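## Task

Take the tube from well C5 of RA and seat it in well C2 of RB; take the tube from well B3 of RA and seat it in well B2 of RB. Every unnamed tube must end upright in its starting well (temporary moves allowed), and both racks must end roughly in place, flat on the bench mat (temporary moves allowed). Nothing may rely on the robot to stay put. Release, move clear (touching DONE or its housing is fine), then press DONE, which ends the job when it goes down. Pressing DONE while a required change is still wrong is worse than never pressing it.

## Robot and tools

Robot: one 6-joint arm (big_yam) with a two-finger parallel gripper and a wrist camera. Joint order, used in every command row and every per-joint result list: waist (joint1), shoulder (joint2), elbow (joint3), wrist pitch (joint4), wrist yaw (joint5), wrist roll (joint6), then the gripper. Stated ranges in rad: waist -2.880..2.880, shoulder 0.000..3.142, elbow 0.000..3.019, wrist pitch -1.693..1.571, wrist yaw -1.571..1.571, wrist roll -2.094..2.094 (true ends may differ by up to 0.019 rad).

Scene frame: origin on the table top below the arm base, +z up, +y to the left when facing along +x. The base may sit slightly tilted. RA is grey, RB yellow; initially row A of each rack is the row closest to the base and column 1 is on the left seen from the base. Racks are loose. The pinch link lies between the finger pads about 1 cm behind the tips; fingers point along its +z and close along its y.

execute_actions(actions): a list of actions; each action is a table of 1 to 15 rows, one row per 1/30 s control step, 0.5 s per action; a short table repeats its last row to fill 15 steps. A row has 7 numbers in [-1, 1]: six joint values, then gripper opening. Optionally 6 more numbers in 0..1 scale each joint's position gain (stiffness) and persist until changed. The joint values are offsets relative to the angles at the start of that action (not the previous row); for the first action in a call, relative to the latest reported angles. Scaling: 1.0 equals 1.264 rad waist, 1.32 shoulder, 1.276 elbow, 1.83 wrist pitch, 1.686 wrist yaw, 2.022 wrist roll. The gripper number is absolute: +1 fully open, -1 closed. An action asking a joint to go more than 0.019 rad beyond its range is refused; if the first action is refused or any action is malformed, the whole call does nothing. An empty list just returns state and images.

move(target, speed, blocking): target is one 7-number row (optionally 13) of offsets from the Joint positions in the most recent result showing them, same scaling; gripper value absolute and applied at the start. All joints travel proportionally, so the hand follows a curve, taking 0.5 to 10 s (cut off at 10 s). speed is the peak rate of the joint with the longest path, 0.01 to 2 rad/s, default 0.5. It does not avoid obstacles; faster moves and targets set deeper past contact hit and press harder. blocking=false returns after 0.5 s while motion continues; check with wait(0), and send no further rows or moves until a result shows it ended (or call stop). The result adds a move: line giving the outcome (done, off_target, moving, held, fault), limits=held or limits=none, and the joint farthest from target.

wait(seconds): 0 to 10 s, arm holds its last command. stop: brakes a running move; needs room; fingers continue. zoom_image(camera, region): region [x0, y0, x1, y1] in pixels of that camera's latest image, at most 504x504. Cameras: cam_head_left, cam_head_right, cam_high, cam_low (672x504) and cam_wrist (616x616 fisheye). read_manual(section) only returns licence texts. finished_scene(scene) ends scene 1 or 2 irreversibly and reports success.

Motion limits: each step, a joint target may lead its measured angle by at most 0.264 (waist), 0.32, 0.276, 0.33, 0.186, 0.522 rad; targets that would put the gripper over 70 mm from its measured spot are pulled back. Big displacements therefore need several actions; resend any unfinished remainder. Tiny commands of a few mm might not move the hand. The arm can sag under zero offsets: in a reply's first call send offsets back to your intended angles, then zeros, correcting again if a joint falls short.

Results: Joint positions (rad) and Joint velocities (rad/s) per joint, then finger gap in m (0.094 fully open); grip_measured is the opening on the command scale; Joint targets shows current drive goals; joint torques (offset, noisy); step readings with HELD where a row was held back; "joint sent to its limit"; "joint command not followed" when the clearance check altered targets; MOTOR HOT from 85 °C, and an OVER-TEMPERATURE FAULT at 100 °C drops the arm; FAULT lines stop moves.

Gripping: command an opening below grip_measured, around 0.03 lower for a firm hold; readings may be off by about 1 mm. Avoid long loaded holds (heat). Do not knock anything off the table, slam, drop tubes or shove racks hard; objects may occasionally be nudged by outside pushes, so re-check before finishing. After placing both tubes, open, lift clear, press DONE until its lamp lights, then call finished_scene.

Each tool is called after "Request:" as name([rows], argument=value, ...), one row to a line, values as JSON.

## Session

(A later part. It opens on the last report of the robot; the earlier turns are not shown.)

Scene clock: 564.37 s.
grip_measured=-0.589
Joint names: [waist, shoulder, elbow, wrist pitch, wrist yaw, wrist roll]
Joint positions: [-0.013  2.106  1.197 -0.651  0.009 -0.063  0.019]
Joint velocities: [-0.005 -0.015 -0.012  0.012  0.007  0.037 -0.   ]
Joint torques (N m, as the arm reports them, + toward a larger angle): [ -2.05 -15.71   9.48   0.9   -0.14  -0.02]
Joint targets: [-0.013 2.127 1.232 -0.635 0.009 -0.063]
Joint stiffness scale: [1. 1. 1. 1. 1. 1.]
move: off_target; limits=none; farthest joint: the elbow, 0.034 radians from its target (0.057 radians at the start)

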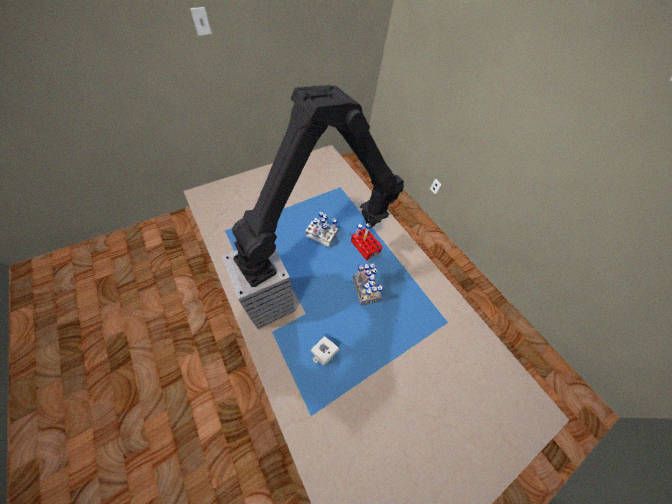

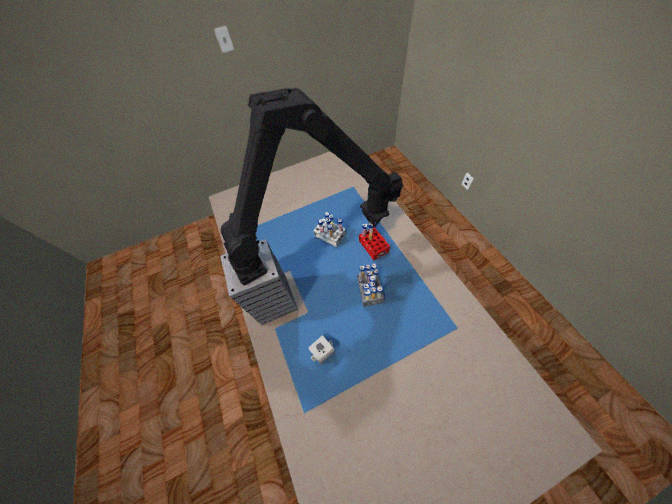

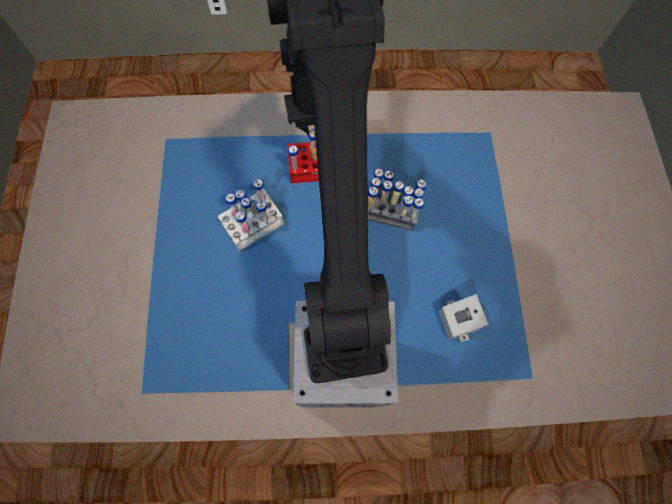

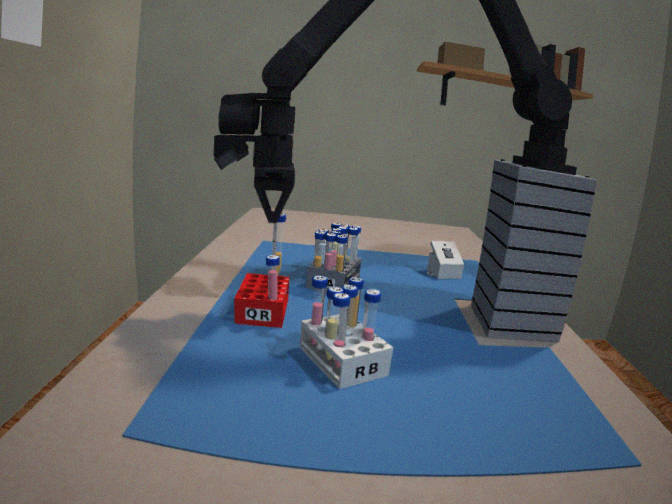

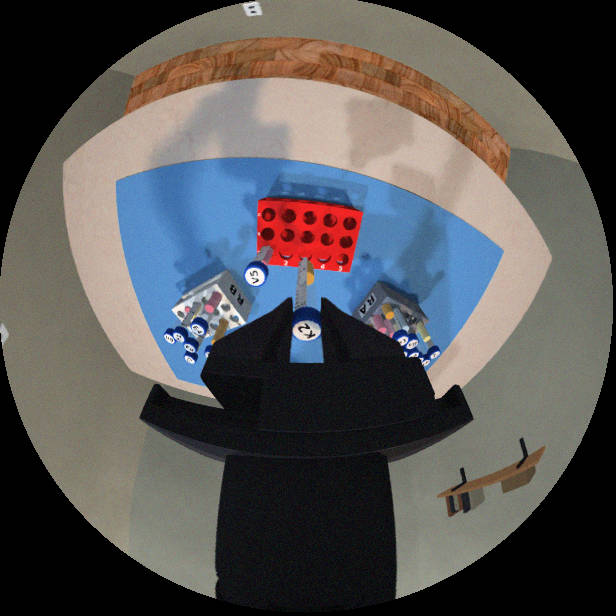

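Request:
move(target=[0,0.05,0.032,0.033,0,0,-0.62], speed=0.05)

Request:
zoom_image(camera="cam_wrist", region=[236,200,376,340])

Request:
zoom_image(camera="cam_low", region=[210,200,350,340])

Scene clock: 571.37 s.
grip_measured=-0.589
Joint names: [waist, shoulder, elbow, wrist pitch, wrist yaw, wrist roll]
Joint positions: [-0.013  2.152  1.203 -0.607  0.009 -0.063  0.019]
Joint velocities: [-0.005 -0.005 -0.007 -0.002 -0.007  0.022 -0.   ]
Joint torques (N m, as the arm reports them, + toward a larger angle): [ -2.75 -14.83   9.02   1.07  -0.09  -0.01]
Joint targets: [-0.013 2.172 1.238 -0.590 0.009 -0.063]
Joint stiffness scale: [1. 1. 1. 1. 1. 1.]
move: off_target; limits=none; farthest joint: the elbow, 0.034 radians from its target (0.040 radians at the start)

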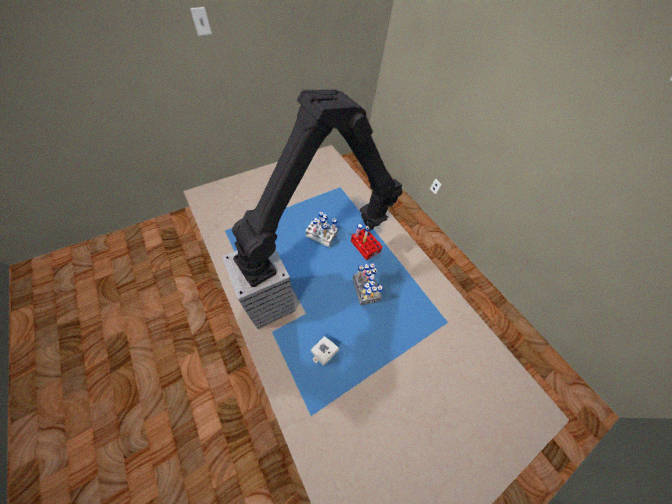

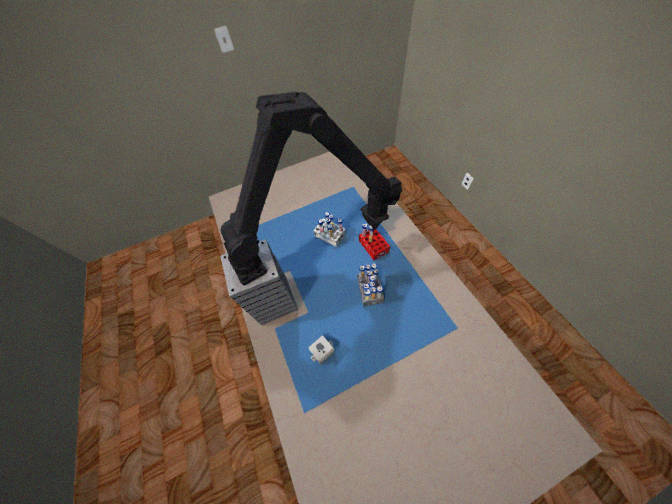

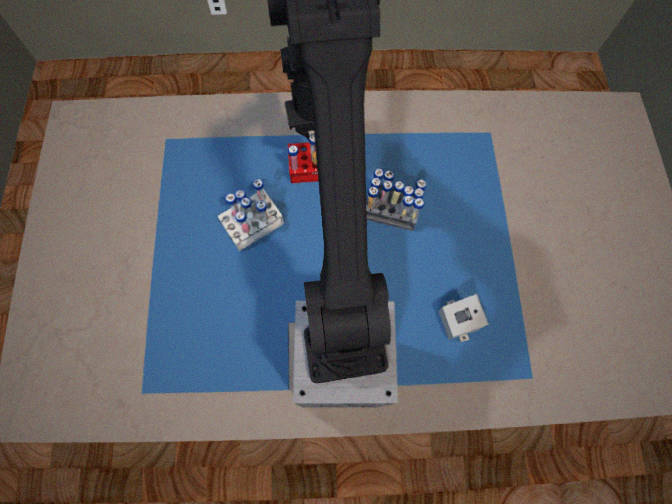

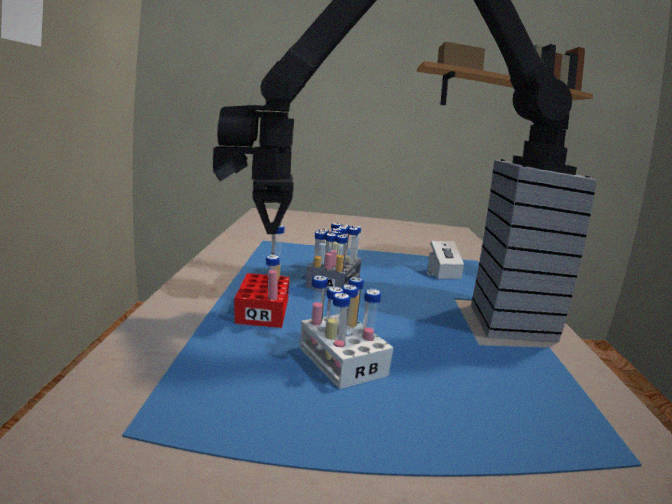

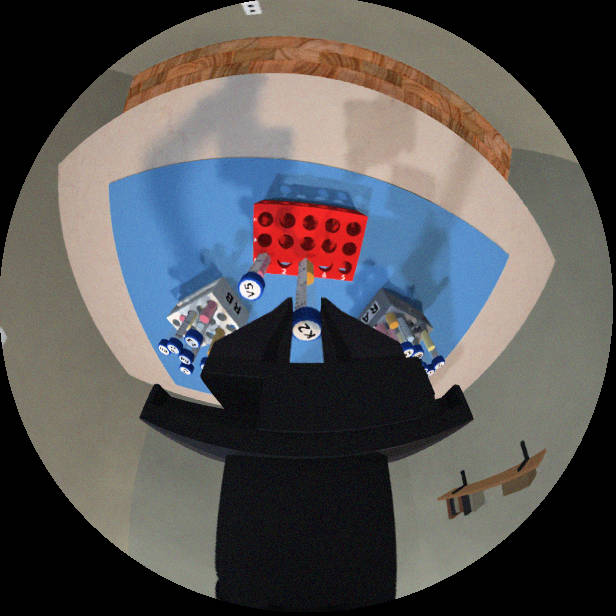

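Region (236, 200, 376, 340) of cam_wrist's 616x616 image, scaled by 3.600, with more detail than that image has.

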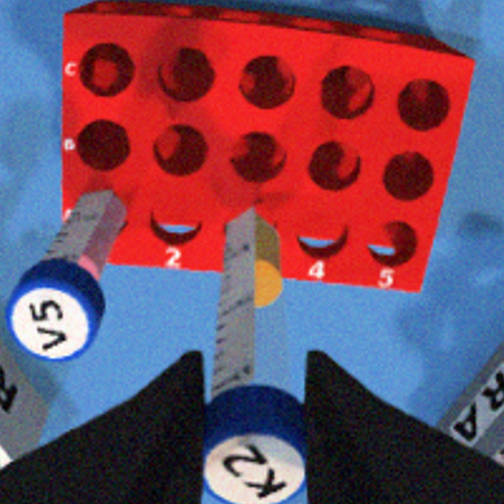

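Region (210, 200, 350, 340) of cam_low's 672x504 image, scaled by 3.600, with more detail than that image has.

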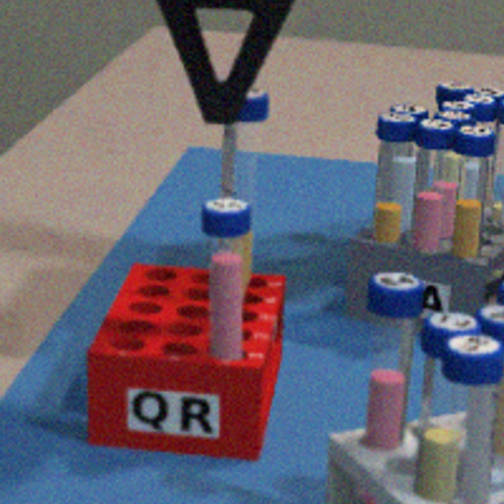

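Request:
move(target=[0,0.035,0.026,0.015,0,0,-0.62], speed=0.04)

Request:
zoom_image(camera="cam_wrist", region=[236,200,376,340])

Scene clock: 577.57 s.
grip_measured=-0.589
Joint names: [waist, shoulder, elbow, wrist pitch, wrist yaw, wrist roll]
Joint positions: [-0.013  2.178  1.203 -0.595  0.009 -0.063  0.019]
Joint velocities: [ 0.005  0.005  0.007  0.012 -0.037  0.007 -0.   ]
Joint torques (N m, as the arm reports them, + toward a larger angle): [ -2.81 -15.54   8.73   1.    -0.15  -0.02]
Joint targets: [-0.013 2.199 1.237 -0.579 0.009 -0.063]
Joint stiffness scale: [1. 1. 1. 1. 1. 1.]
move: off_target; limits=none; farthest joint: the elbow, 0.033 radians from its target (0.033 radians at the start)

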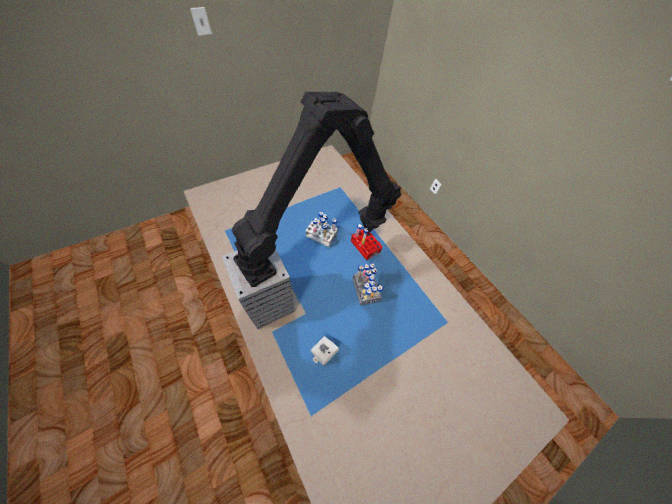

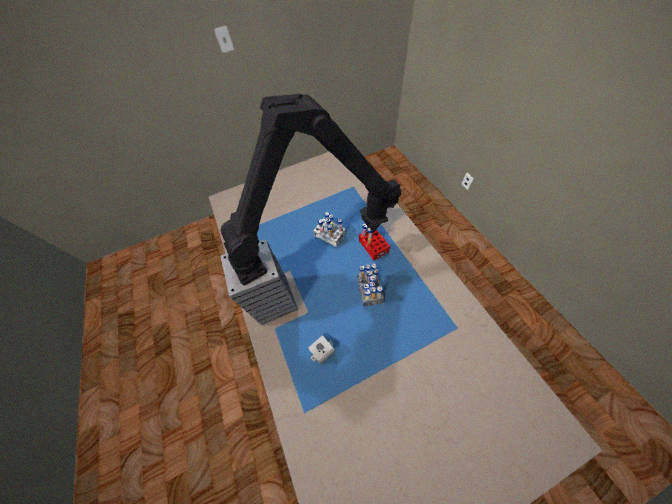

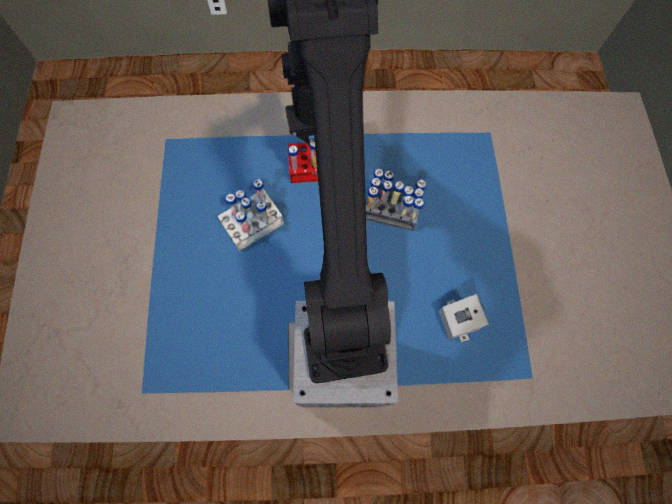

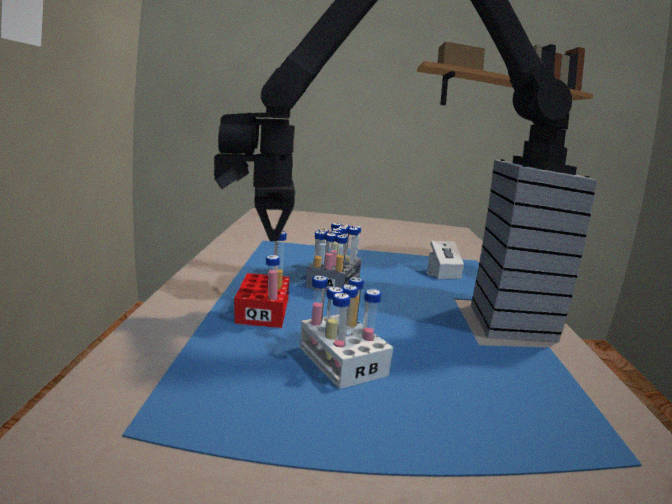

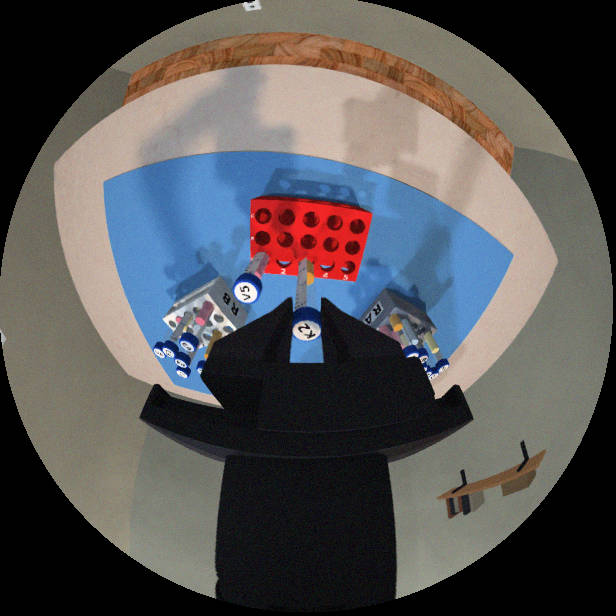

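Region (236, 200, 376, 340) of cam_wrist's 616x616 image, scaled by 3.600, with more detail than that image has.

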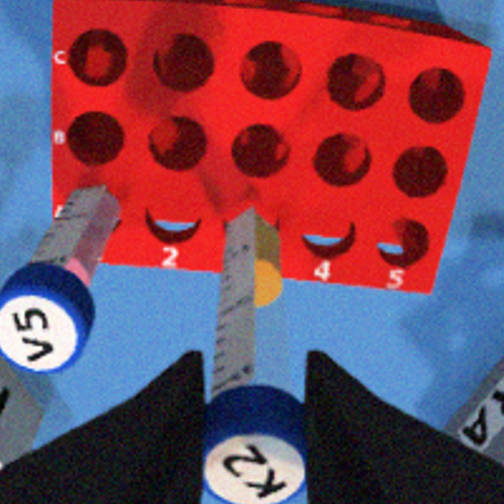

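Request:
move(target=[0,0.07,0.038,0.042,0,0,-0.62], speed=0.05)

Request:
zoom_image(camera="cam_low", region=[210,200,350,340])

Scene clock: 585.83 s.
grip_measured=-0.589
Joint names: [waist, shoulder, elbow, wrist pitch, wrist yaw, wrist roll]
Joint positions: [-0.013  2.248  1.221 -0.535  0.008 -0.063  0.019]
Joint velocities: [-0.005 -0.005 -0.002 -0.007 -0.007 -0.051  0.001]
Joint torques (N m, as the arm reports them, + toward a larger angle): [ -1.96 -14.98   8.12   0.92  -0.08   0.  ]
Joint targets: [-0.013 2.270 1.252 -0.518 0.009 -0.063]
Joint stiffness scale: [1. 1. 1. 1. 1. 1.]
move: off_target; limits=none; farthest joint: the elbow, 0.031 radians from its target (0.048 radians at the start)

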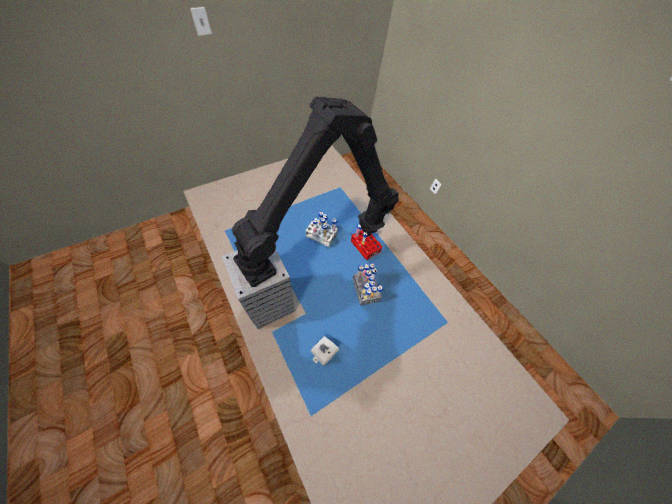

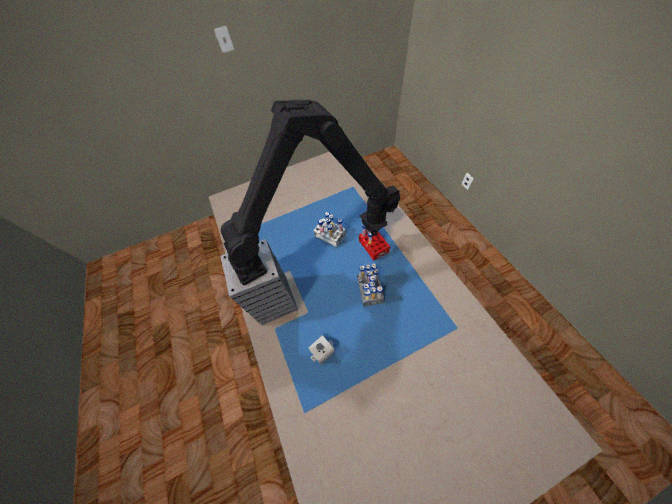

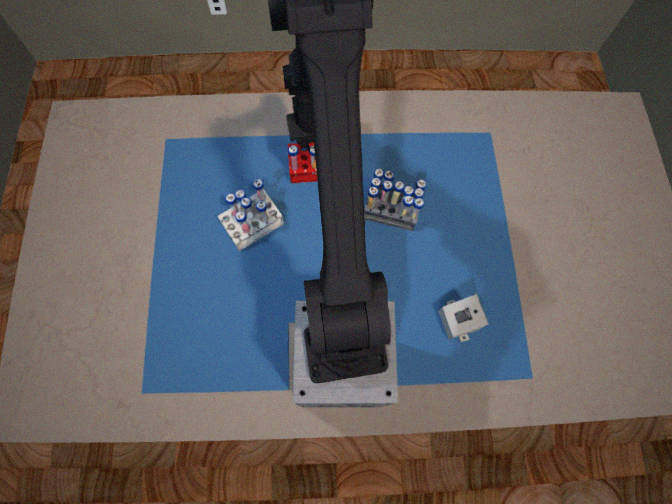

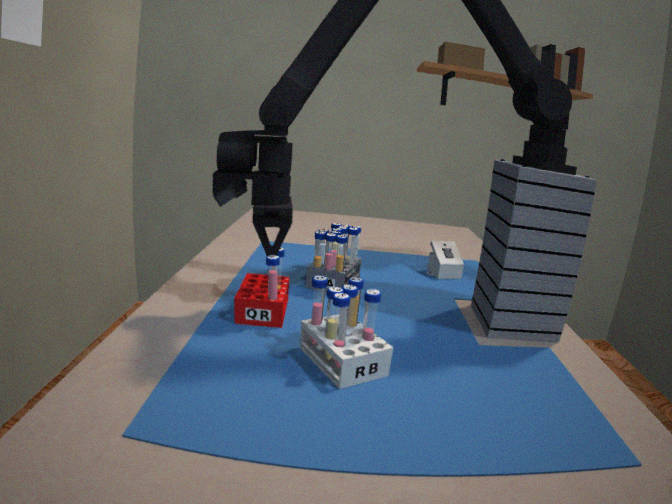

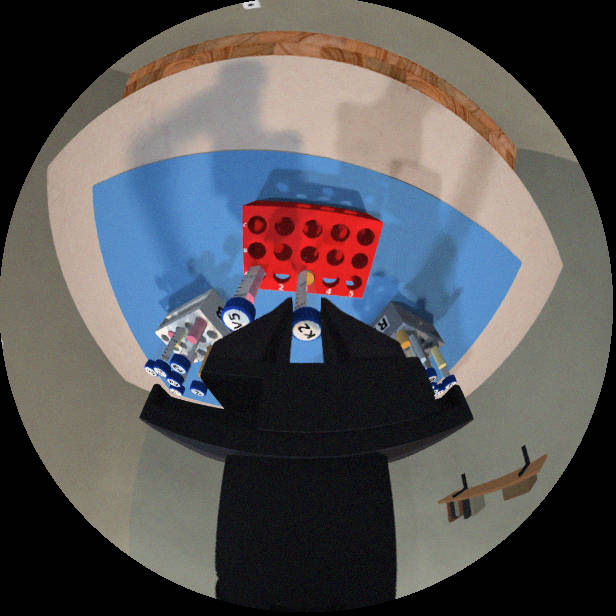

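Region (210, 200, 350, 340) of cam_low's 672x504 image, scaled by 3.600, with more detail than that image has.

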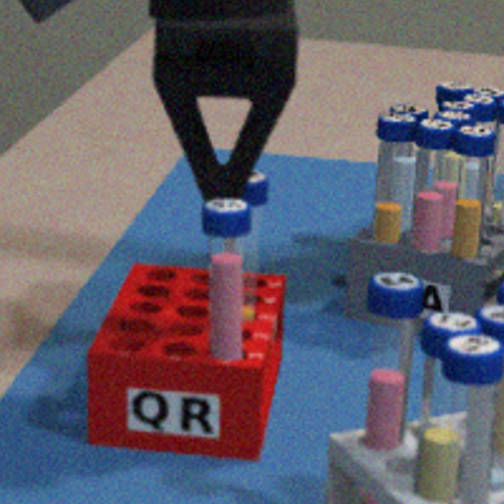

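Request:
move(target=[0,0.022,0.024,0.012,0,0,-0.62], speed=0.05)

Request:
move(target=[0,0.014,0.024,0.008,0,0,-0.44])

Request:
move(target=[0,-0.14,0,-0.09,0,0,-0.44], speed=0.2)

Request:
move(target=[-0.348,0,-0.203,0.13,0,-0.815,-0.44], speed=0.8)

Request:
zoom_image(camera="cam_wrist", region=[236,240,376,370])

Scene clock: 593.97 s.
grip_measured=-0.589
Joint names: [waist, shoulder, elbow, wrist pitch, wrist yaw, wrist roll]
Joint positions: [-0.013  2.249  1.221 -0.531  0.008 -0.063  0.019]
Joint velocities: [-0.005  0.005  0.002  0.007 -0.037  0.007 -0.001]
Joint torques (N m, as the arm reports them, + toward a larger angle): [ -2.17 -15.25   8.03   1.31  -0.1   -0.02]
Joint targets: [-0.013 2.277 1.251 -0.513 0.008 -0.063]
Joint stiffness scale: [1. 1. 1. 1. 1. 1.]
move: off_target; limits=none; farthest joint: the elbow, 0.031 radians from its target (0.031 radians at the start)

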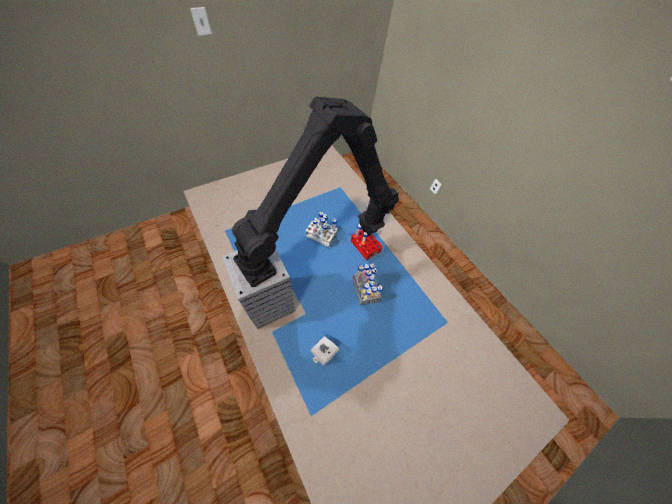

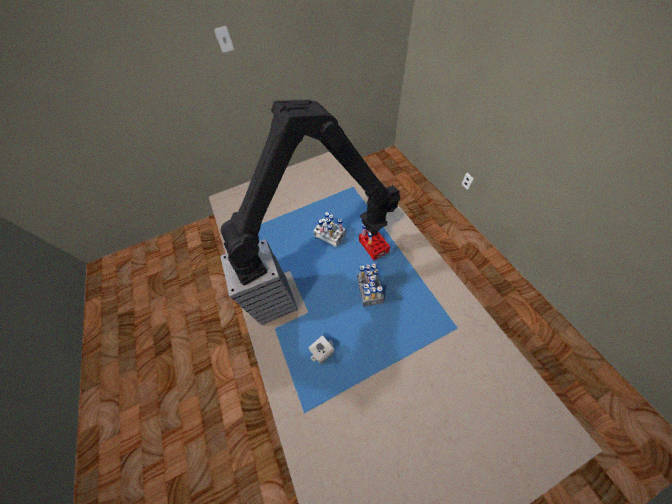

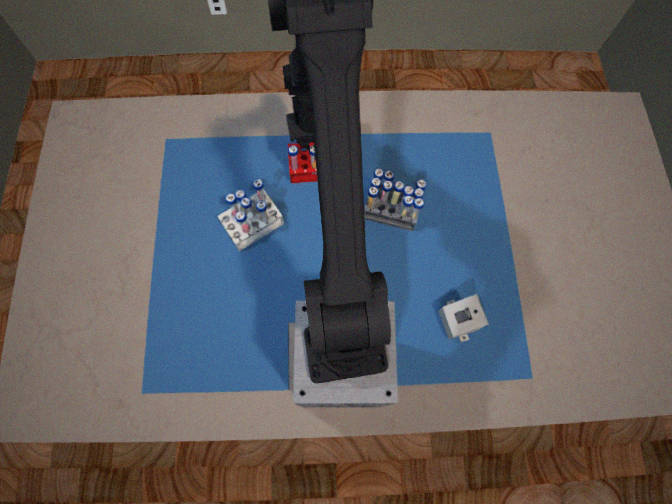

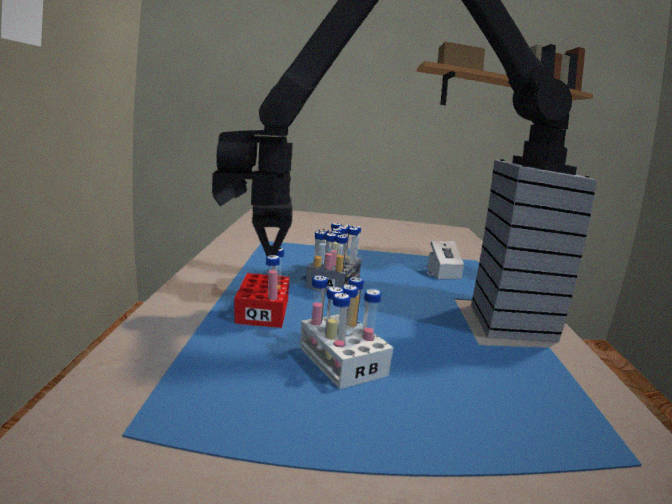

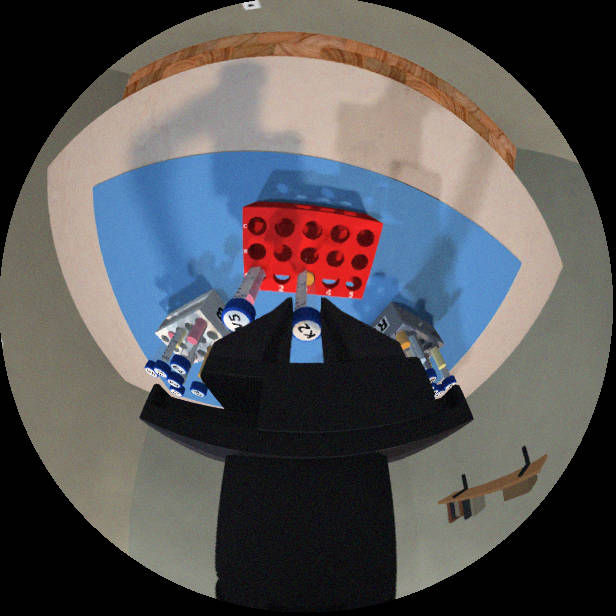

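Scene clock: 594.67 s.
grip_measured=-0.442
Joint names: [waist, shoulder, elbow, wrist pitch, wrist yaw, wrist roll]
Joint positions: [-0.013  2.249  1.221 -0.531  0.007 -0.063  0.026]
Joint velocities: [-0.005 -0.015  0.002 -0.007  0.022  0.022  0.   ]
Joint torques (N m, as the arm reports them, + toward a larger angle): [ -2.11 -16.63   8.15   0.97  -0.14   0.  ]
Joint targets: [-0.013 2.267 1.251 -0.517 0.007 -0.063]
Joint stiffness scale: [1. 1. 1. 1. 1. 1.]
move: off_target; limits=none; farthest joint: the elbow, 0.031 radians from its target (0.031 radians at the start)

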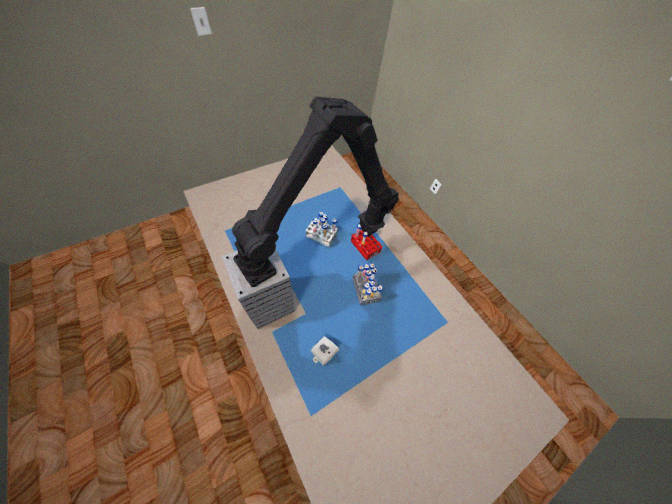

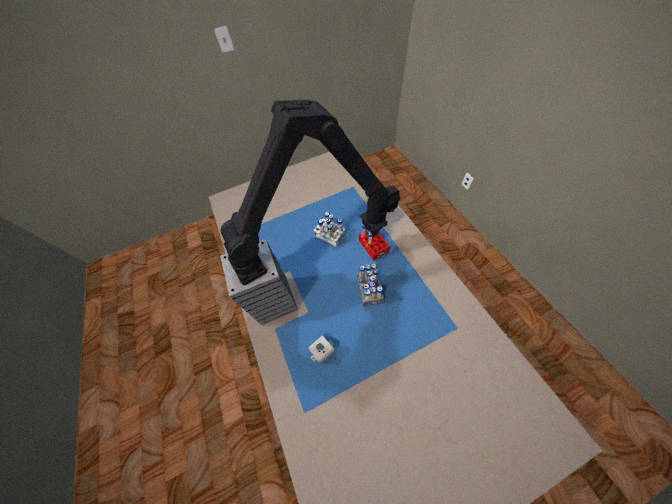

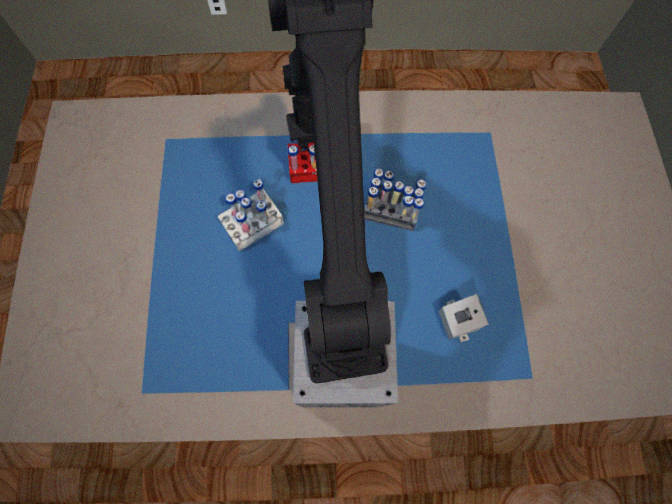

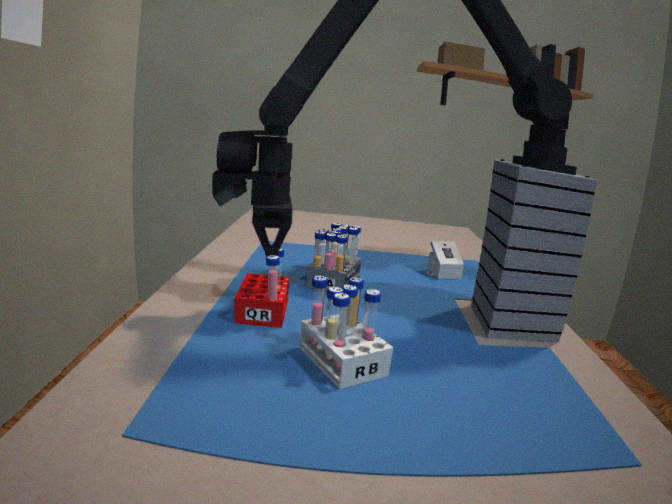

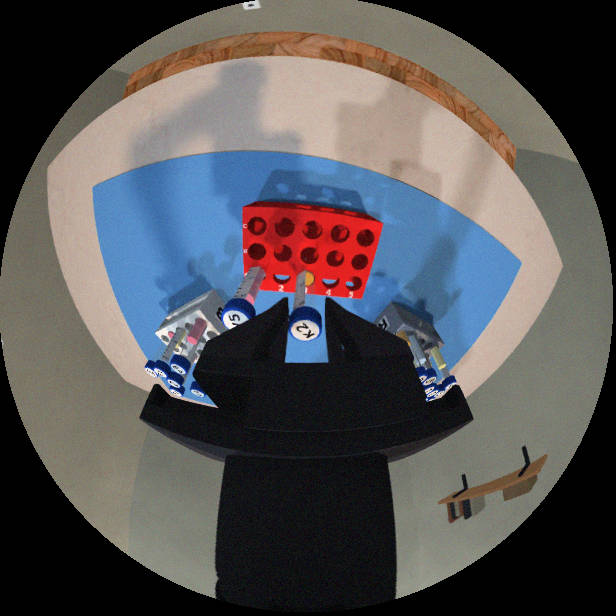

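Scene clock: 596.00 s.
grip_measured=-0.442
Joint names: [waist, shoulder, elbow, wrist pitch, wrist yaw, wrist roll]
Joint positions: [-0.013  2.073  1.221 -0.682  0.007 -0.063  0.026]
Joint velocities: [-0.015 -0.005  0.002  0.007 -0.066  0.007  0.   ]
Joint torques (N m, as the arm reports them, + toward a larger angle): [ -2.32 -17.07   6.81   0.04  -0.14  -0.01]
Joint targets: [-0.013 2.064 1.221 -0.696 0.007 -0.063]
Joint stiffness scale: [1. 1. 1. 1. 1. 1.]
move: done; limits=none; farthest joint: the wrist pitch, 0.014 radians from its target (0.164 radians at the start)

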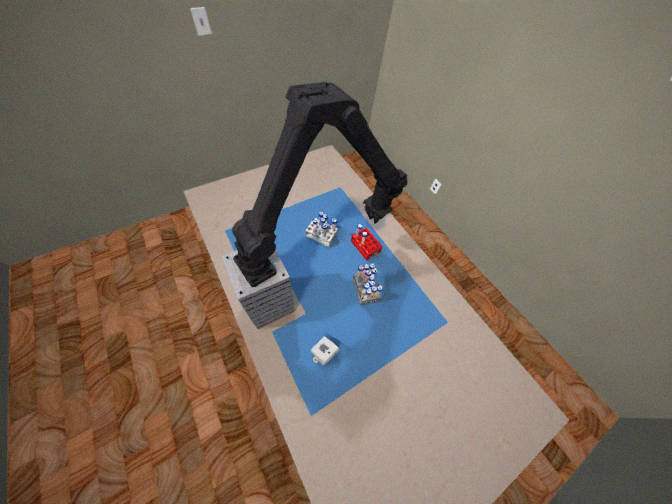

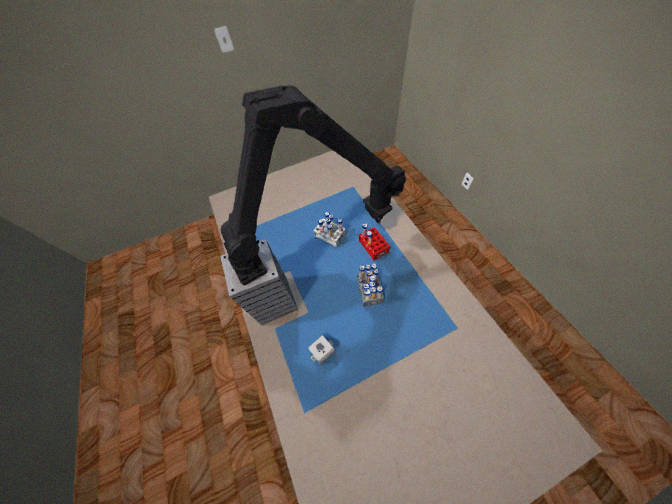

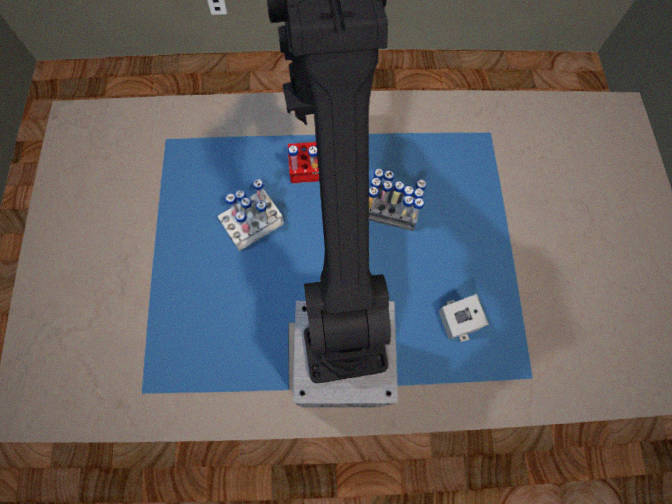

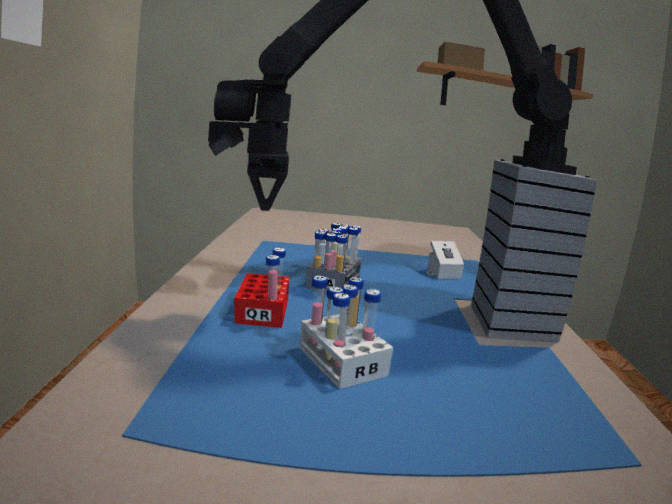

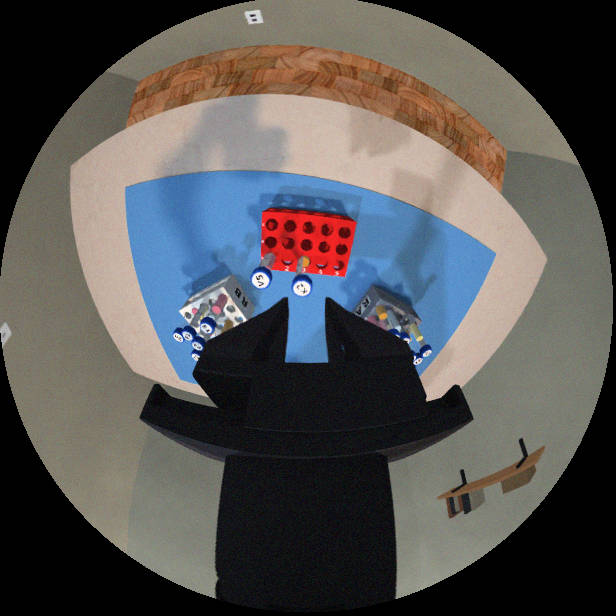

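Scene clock: 598.93 s.
grip_measured=-0.441
Joint names: [waist, shoulder, elbow, wrist pitch, wrist yaw, wrist roll]
Joint positions: [-0.446  2.073  0.964 -0.459  0.007 -1.698  0.026]
Joint velocities: [-0.005 -0.005 -0.002  0.002 -0.022 -0.037 -0.002]
Joint torques (N m, as the arm reports them, + toward a larger angle): [ -2.38 -14.91   4.28   0.98  -0.25  -0.15]
Joint targets: [-0.453 2.073 0.962 -0.444 0.007 -1.710]
Joint stiffness scale: [1. 1. 1. 1. 1. 1.]
move: done; limits=none; farthest joint: the wrist pitch, 0.015 radians from its target (0.238 radians at the start)

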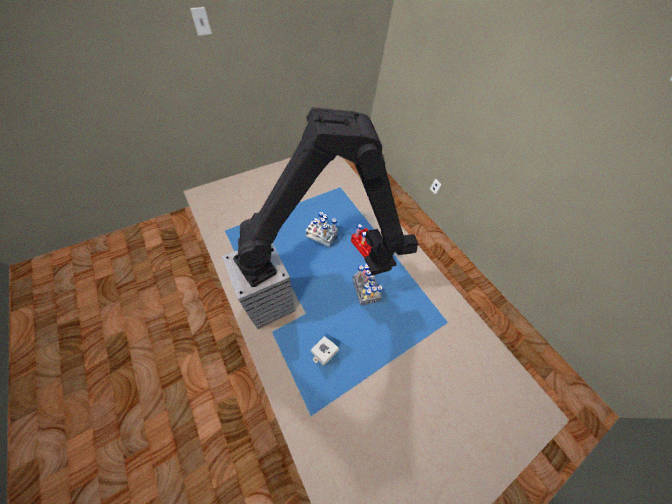

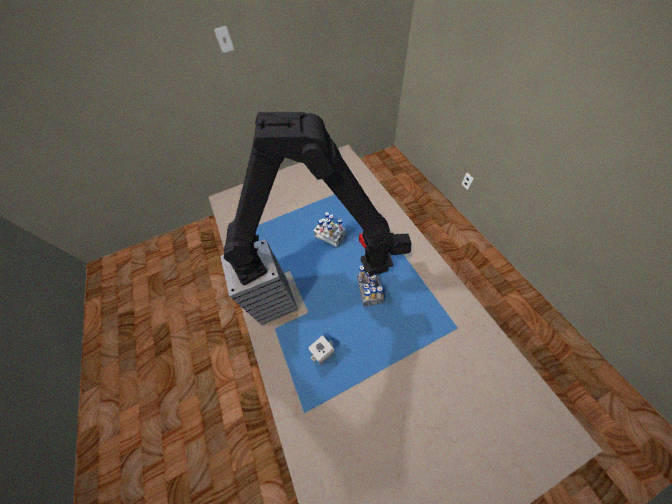

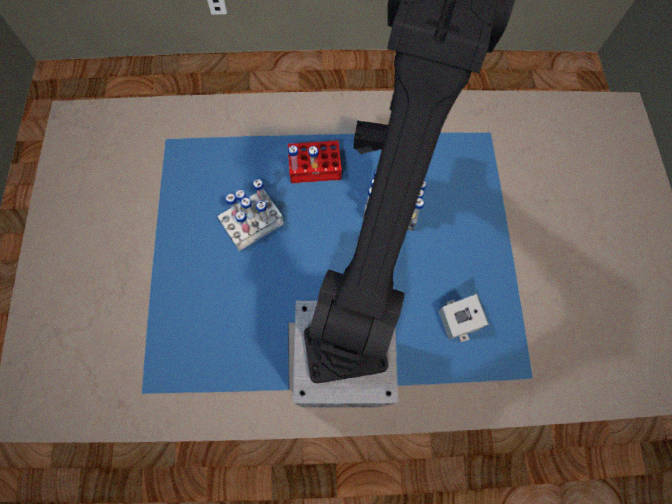

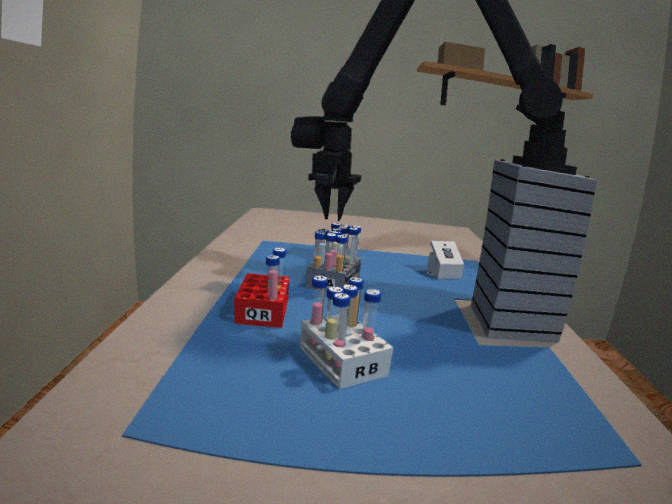

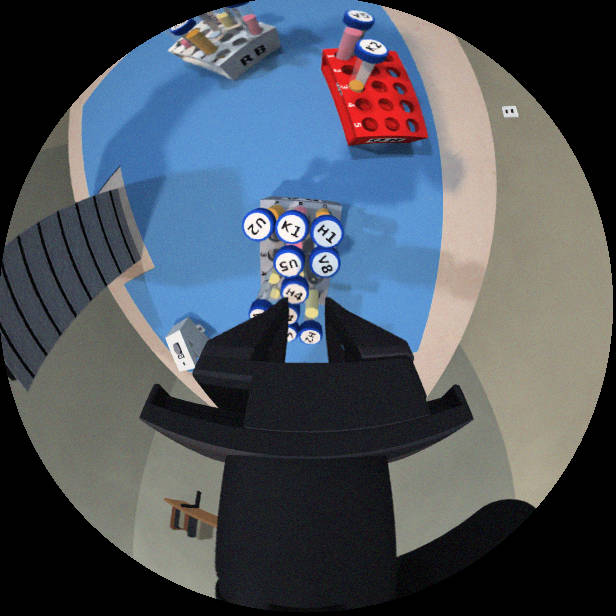

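Region (236, 240, 376, 370) of cam_wrist's 616x616 image, scaled by 3.600, with more detail than that image has; it fills the top 468 rows of this view, and the rest is white.

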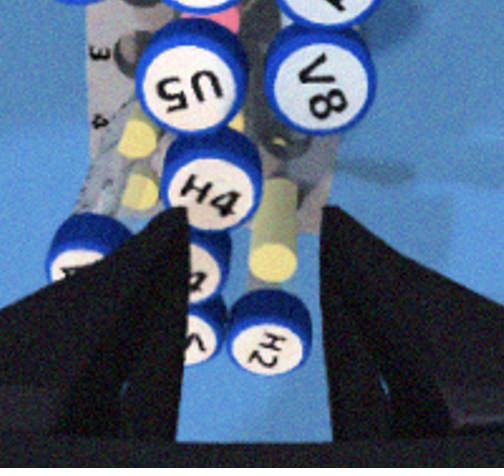

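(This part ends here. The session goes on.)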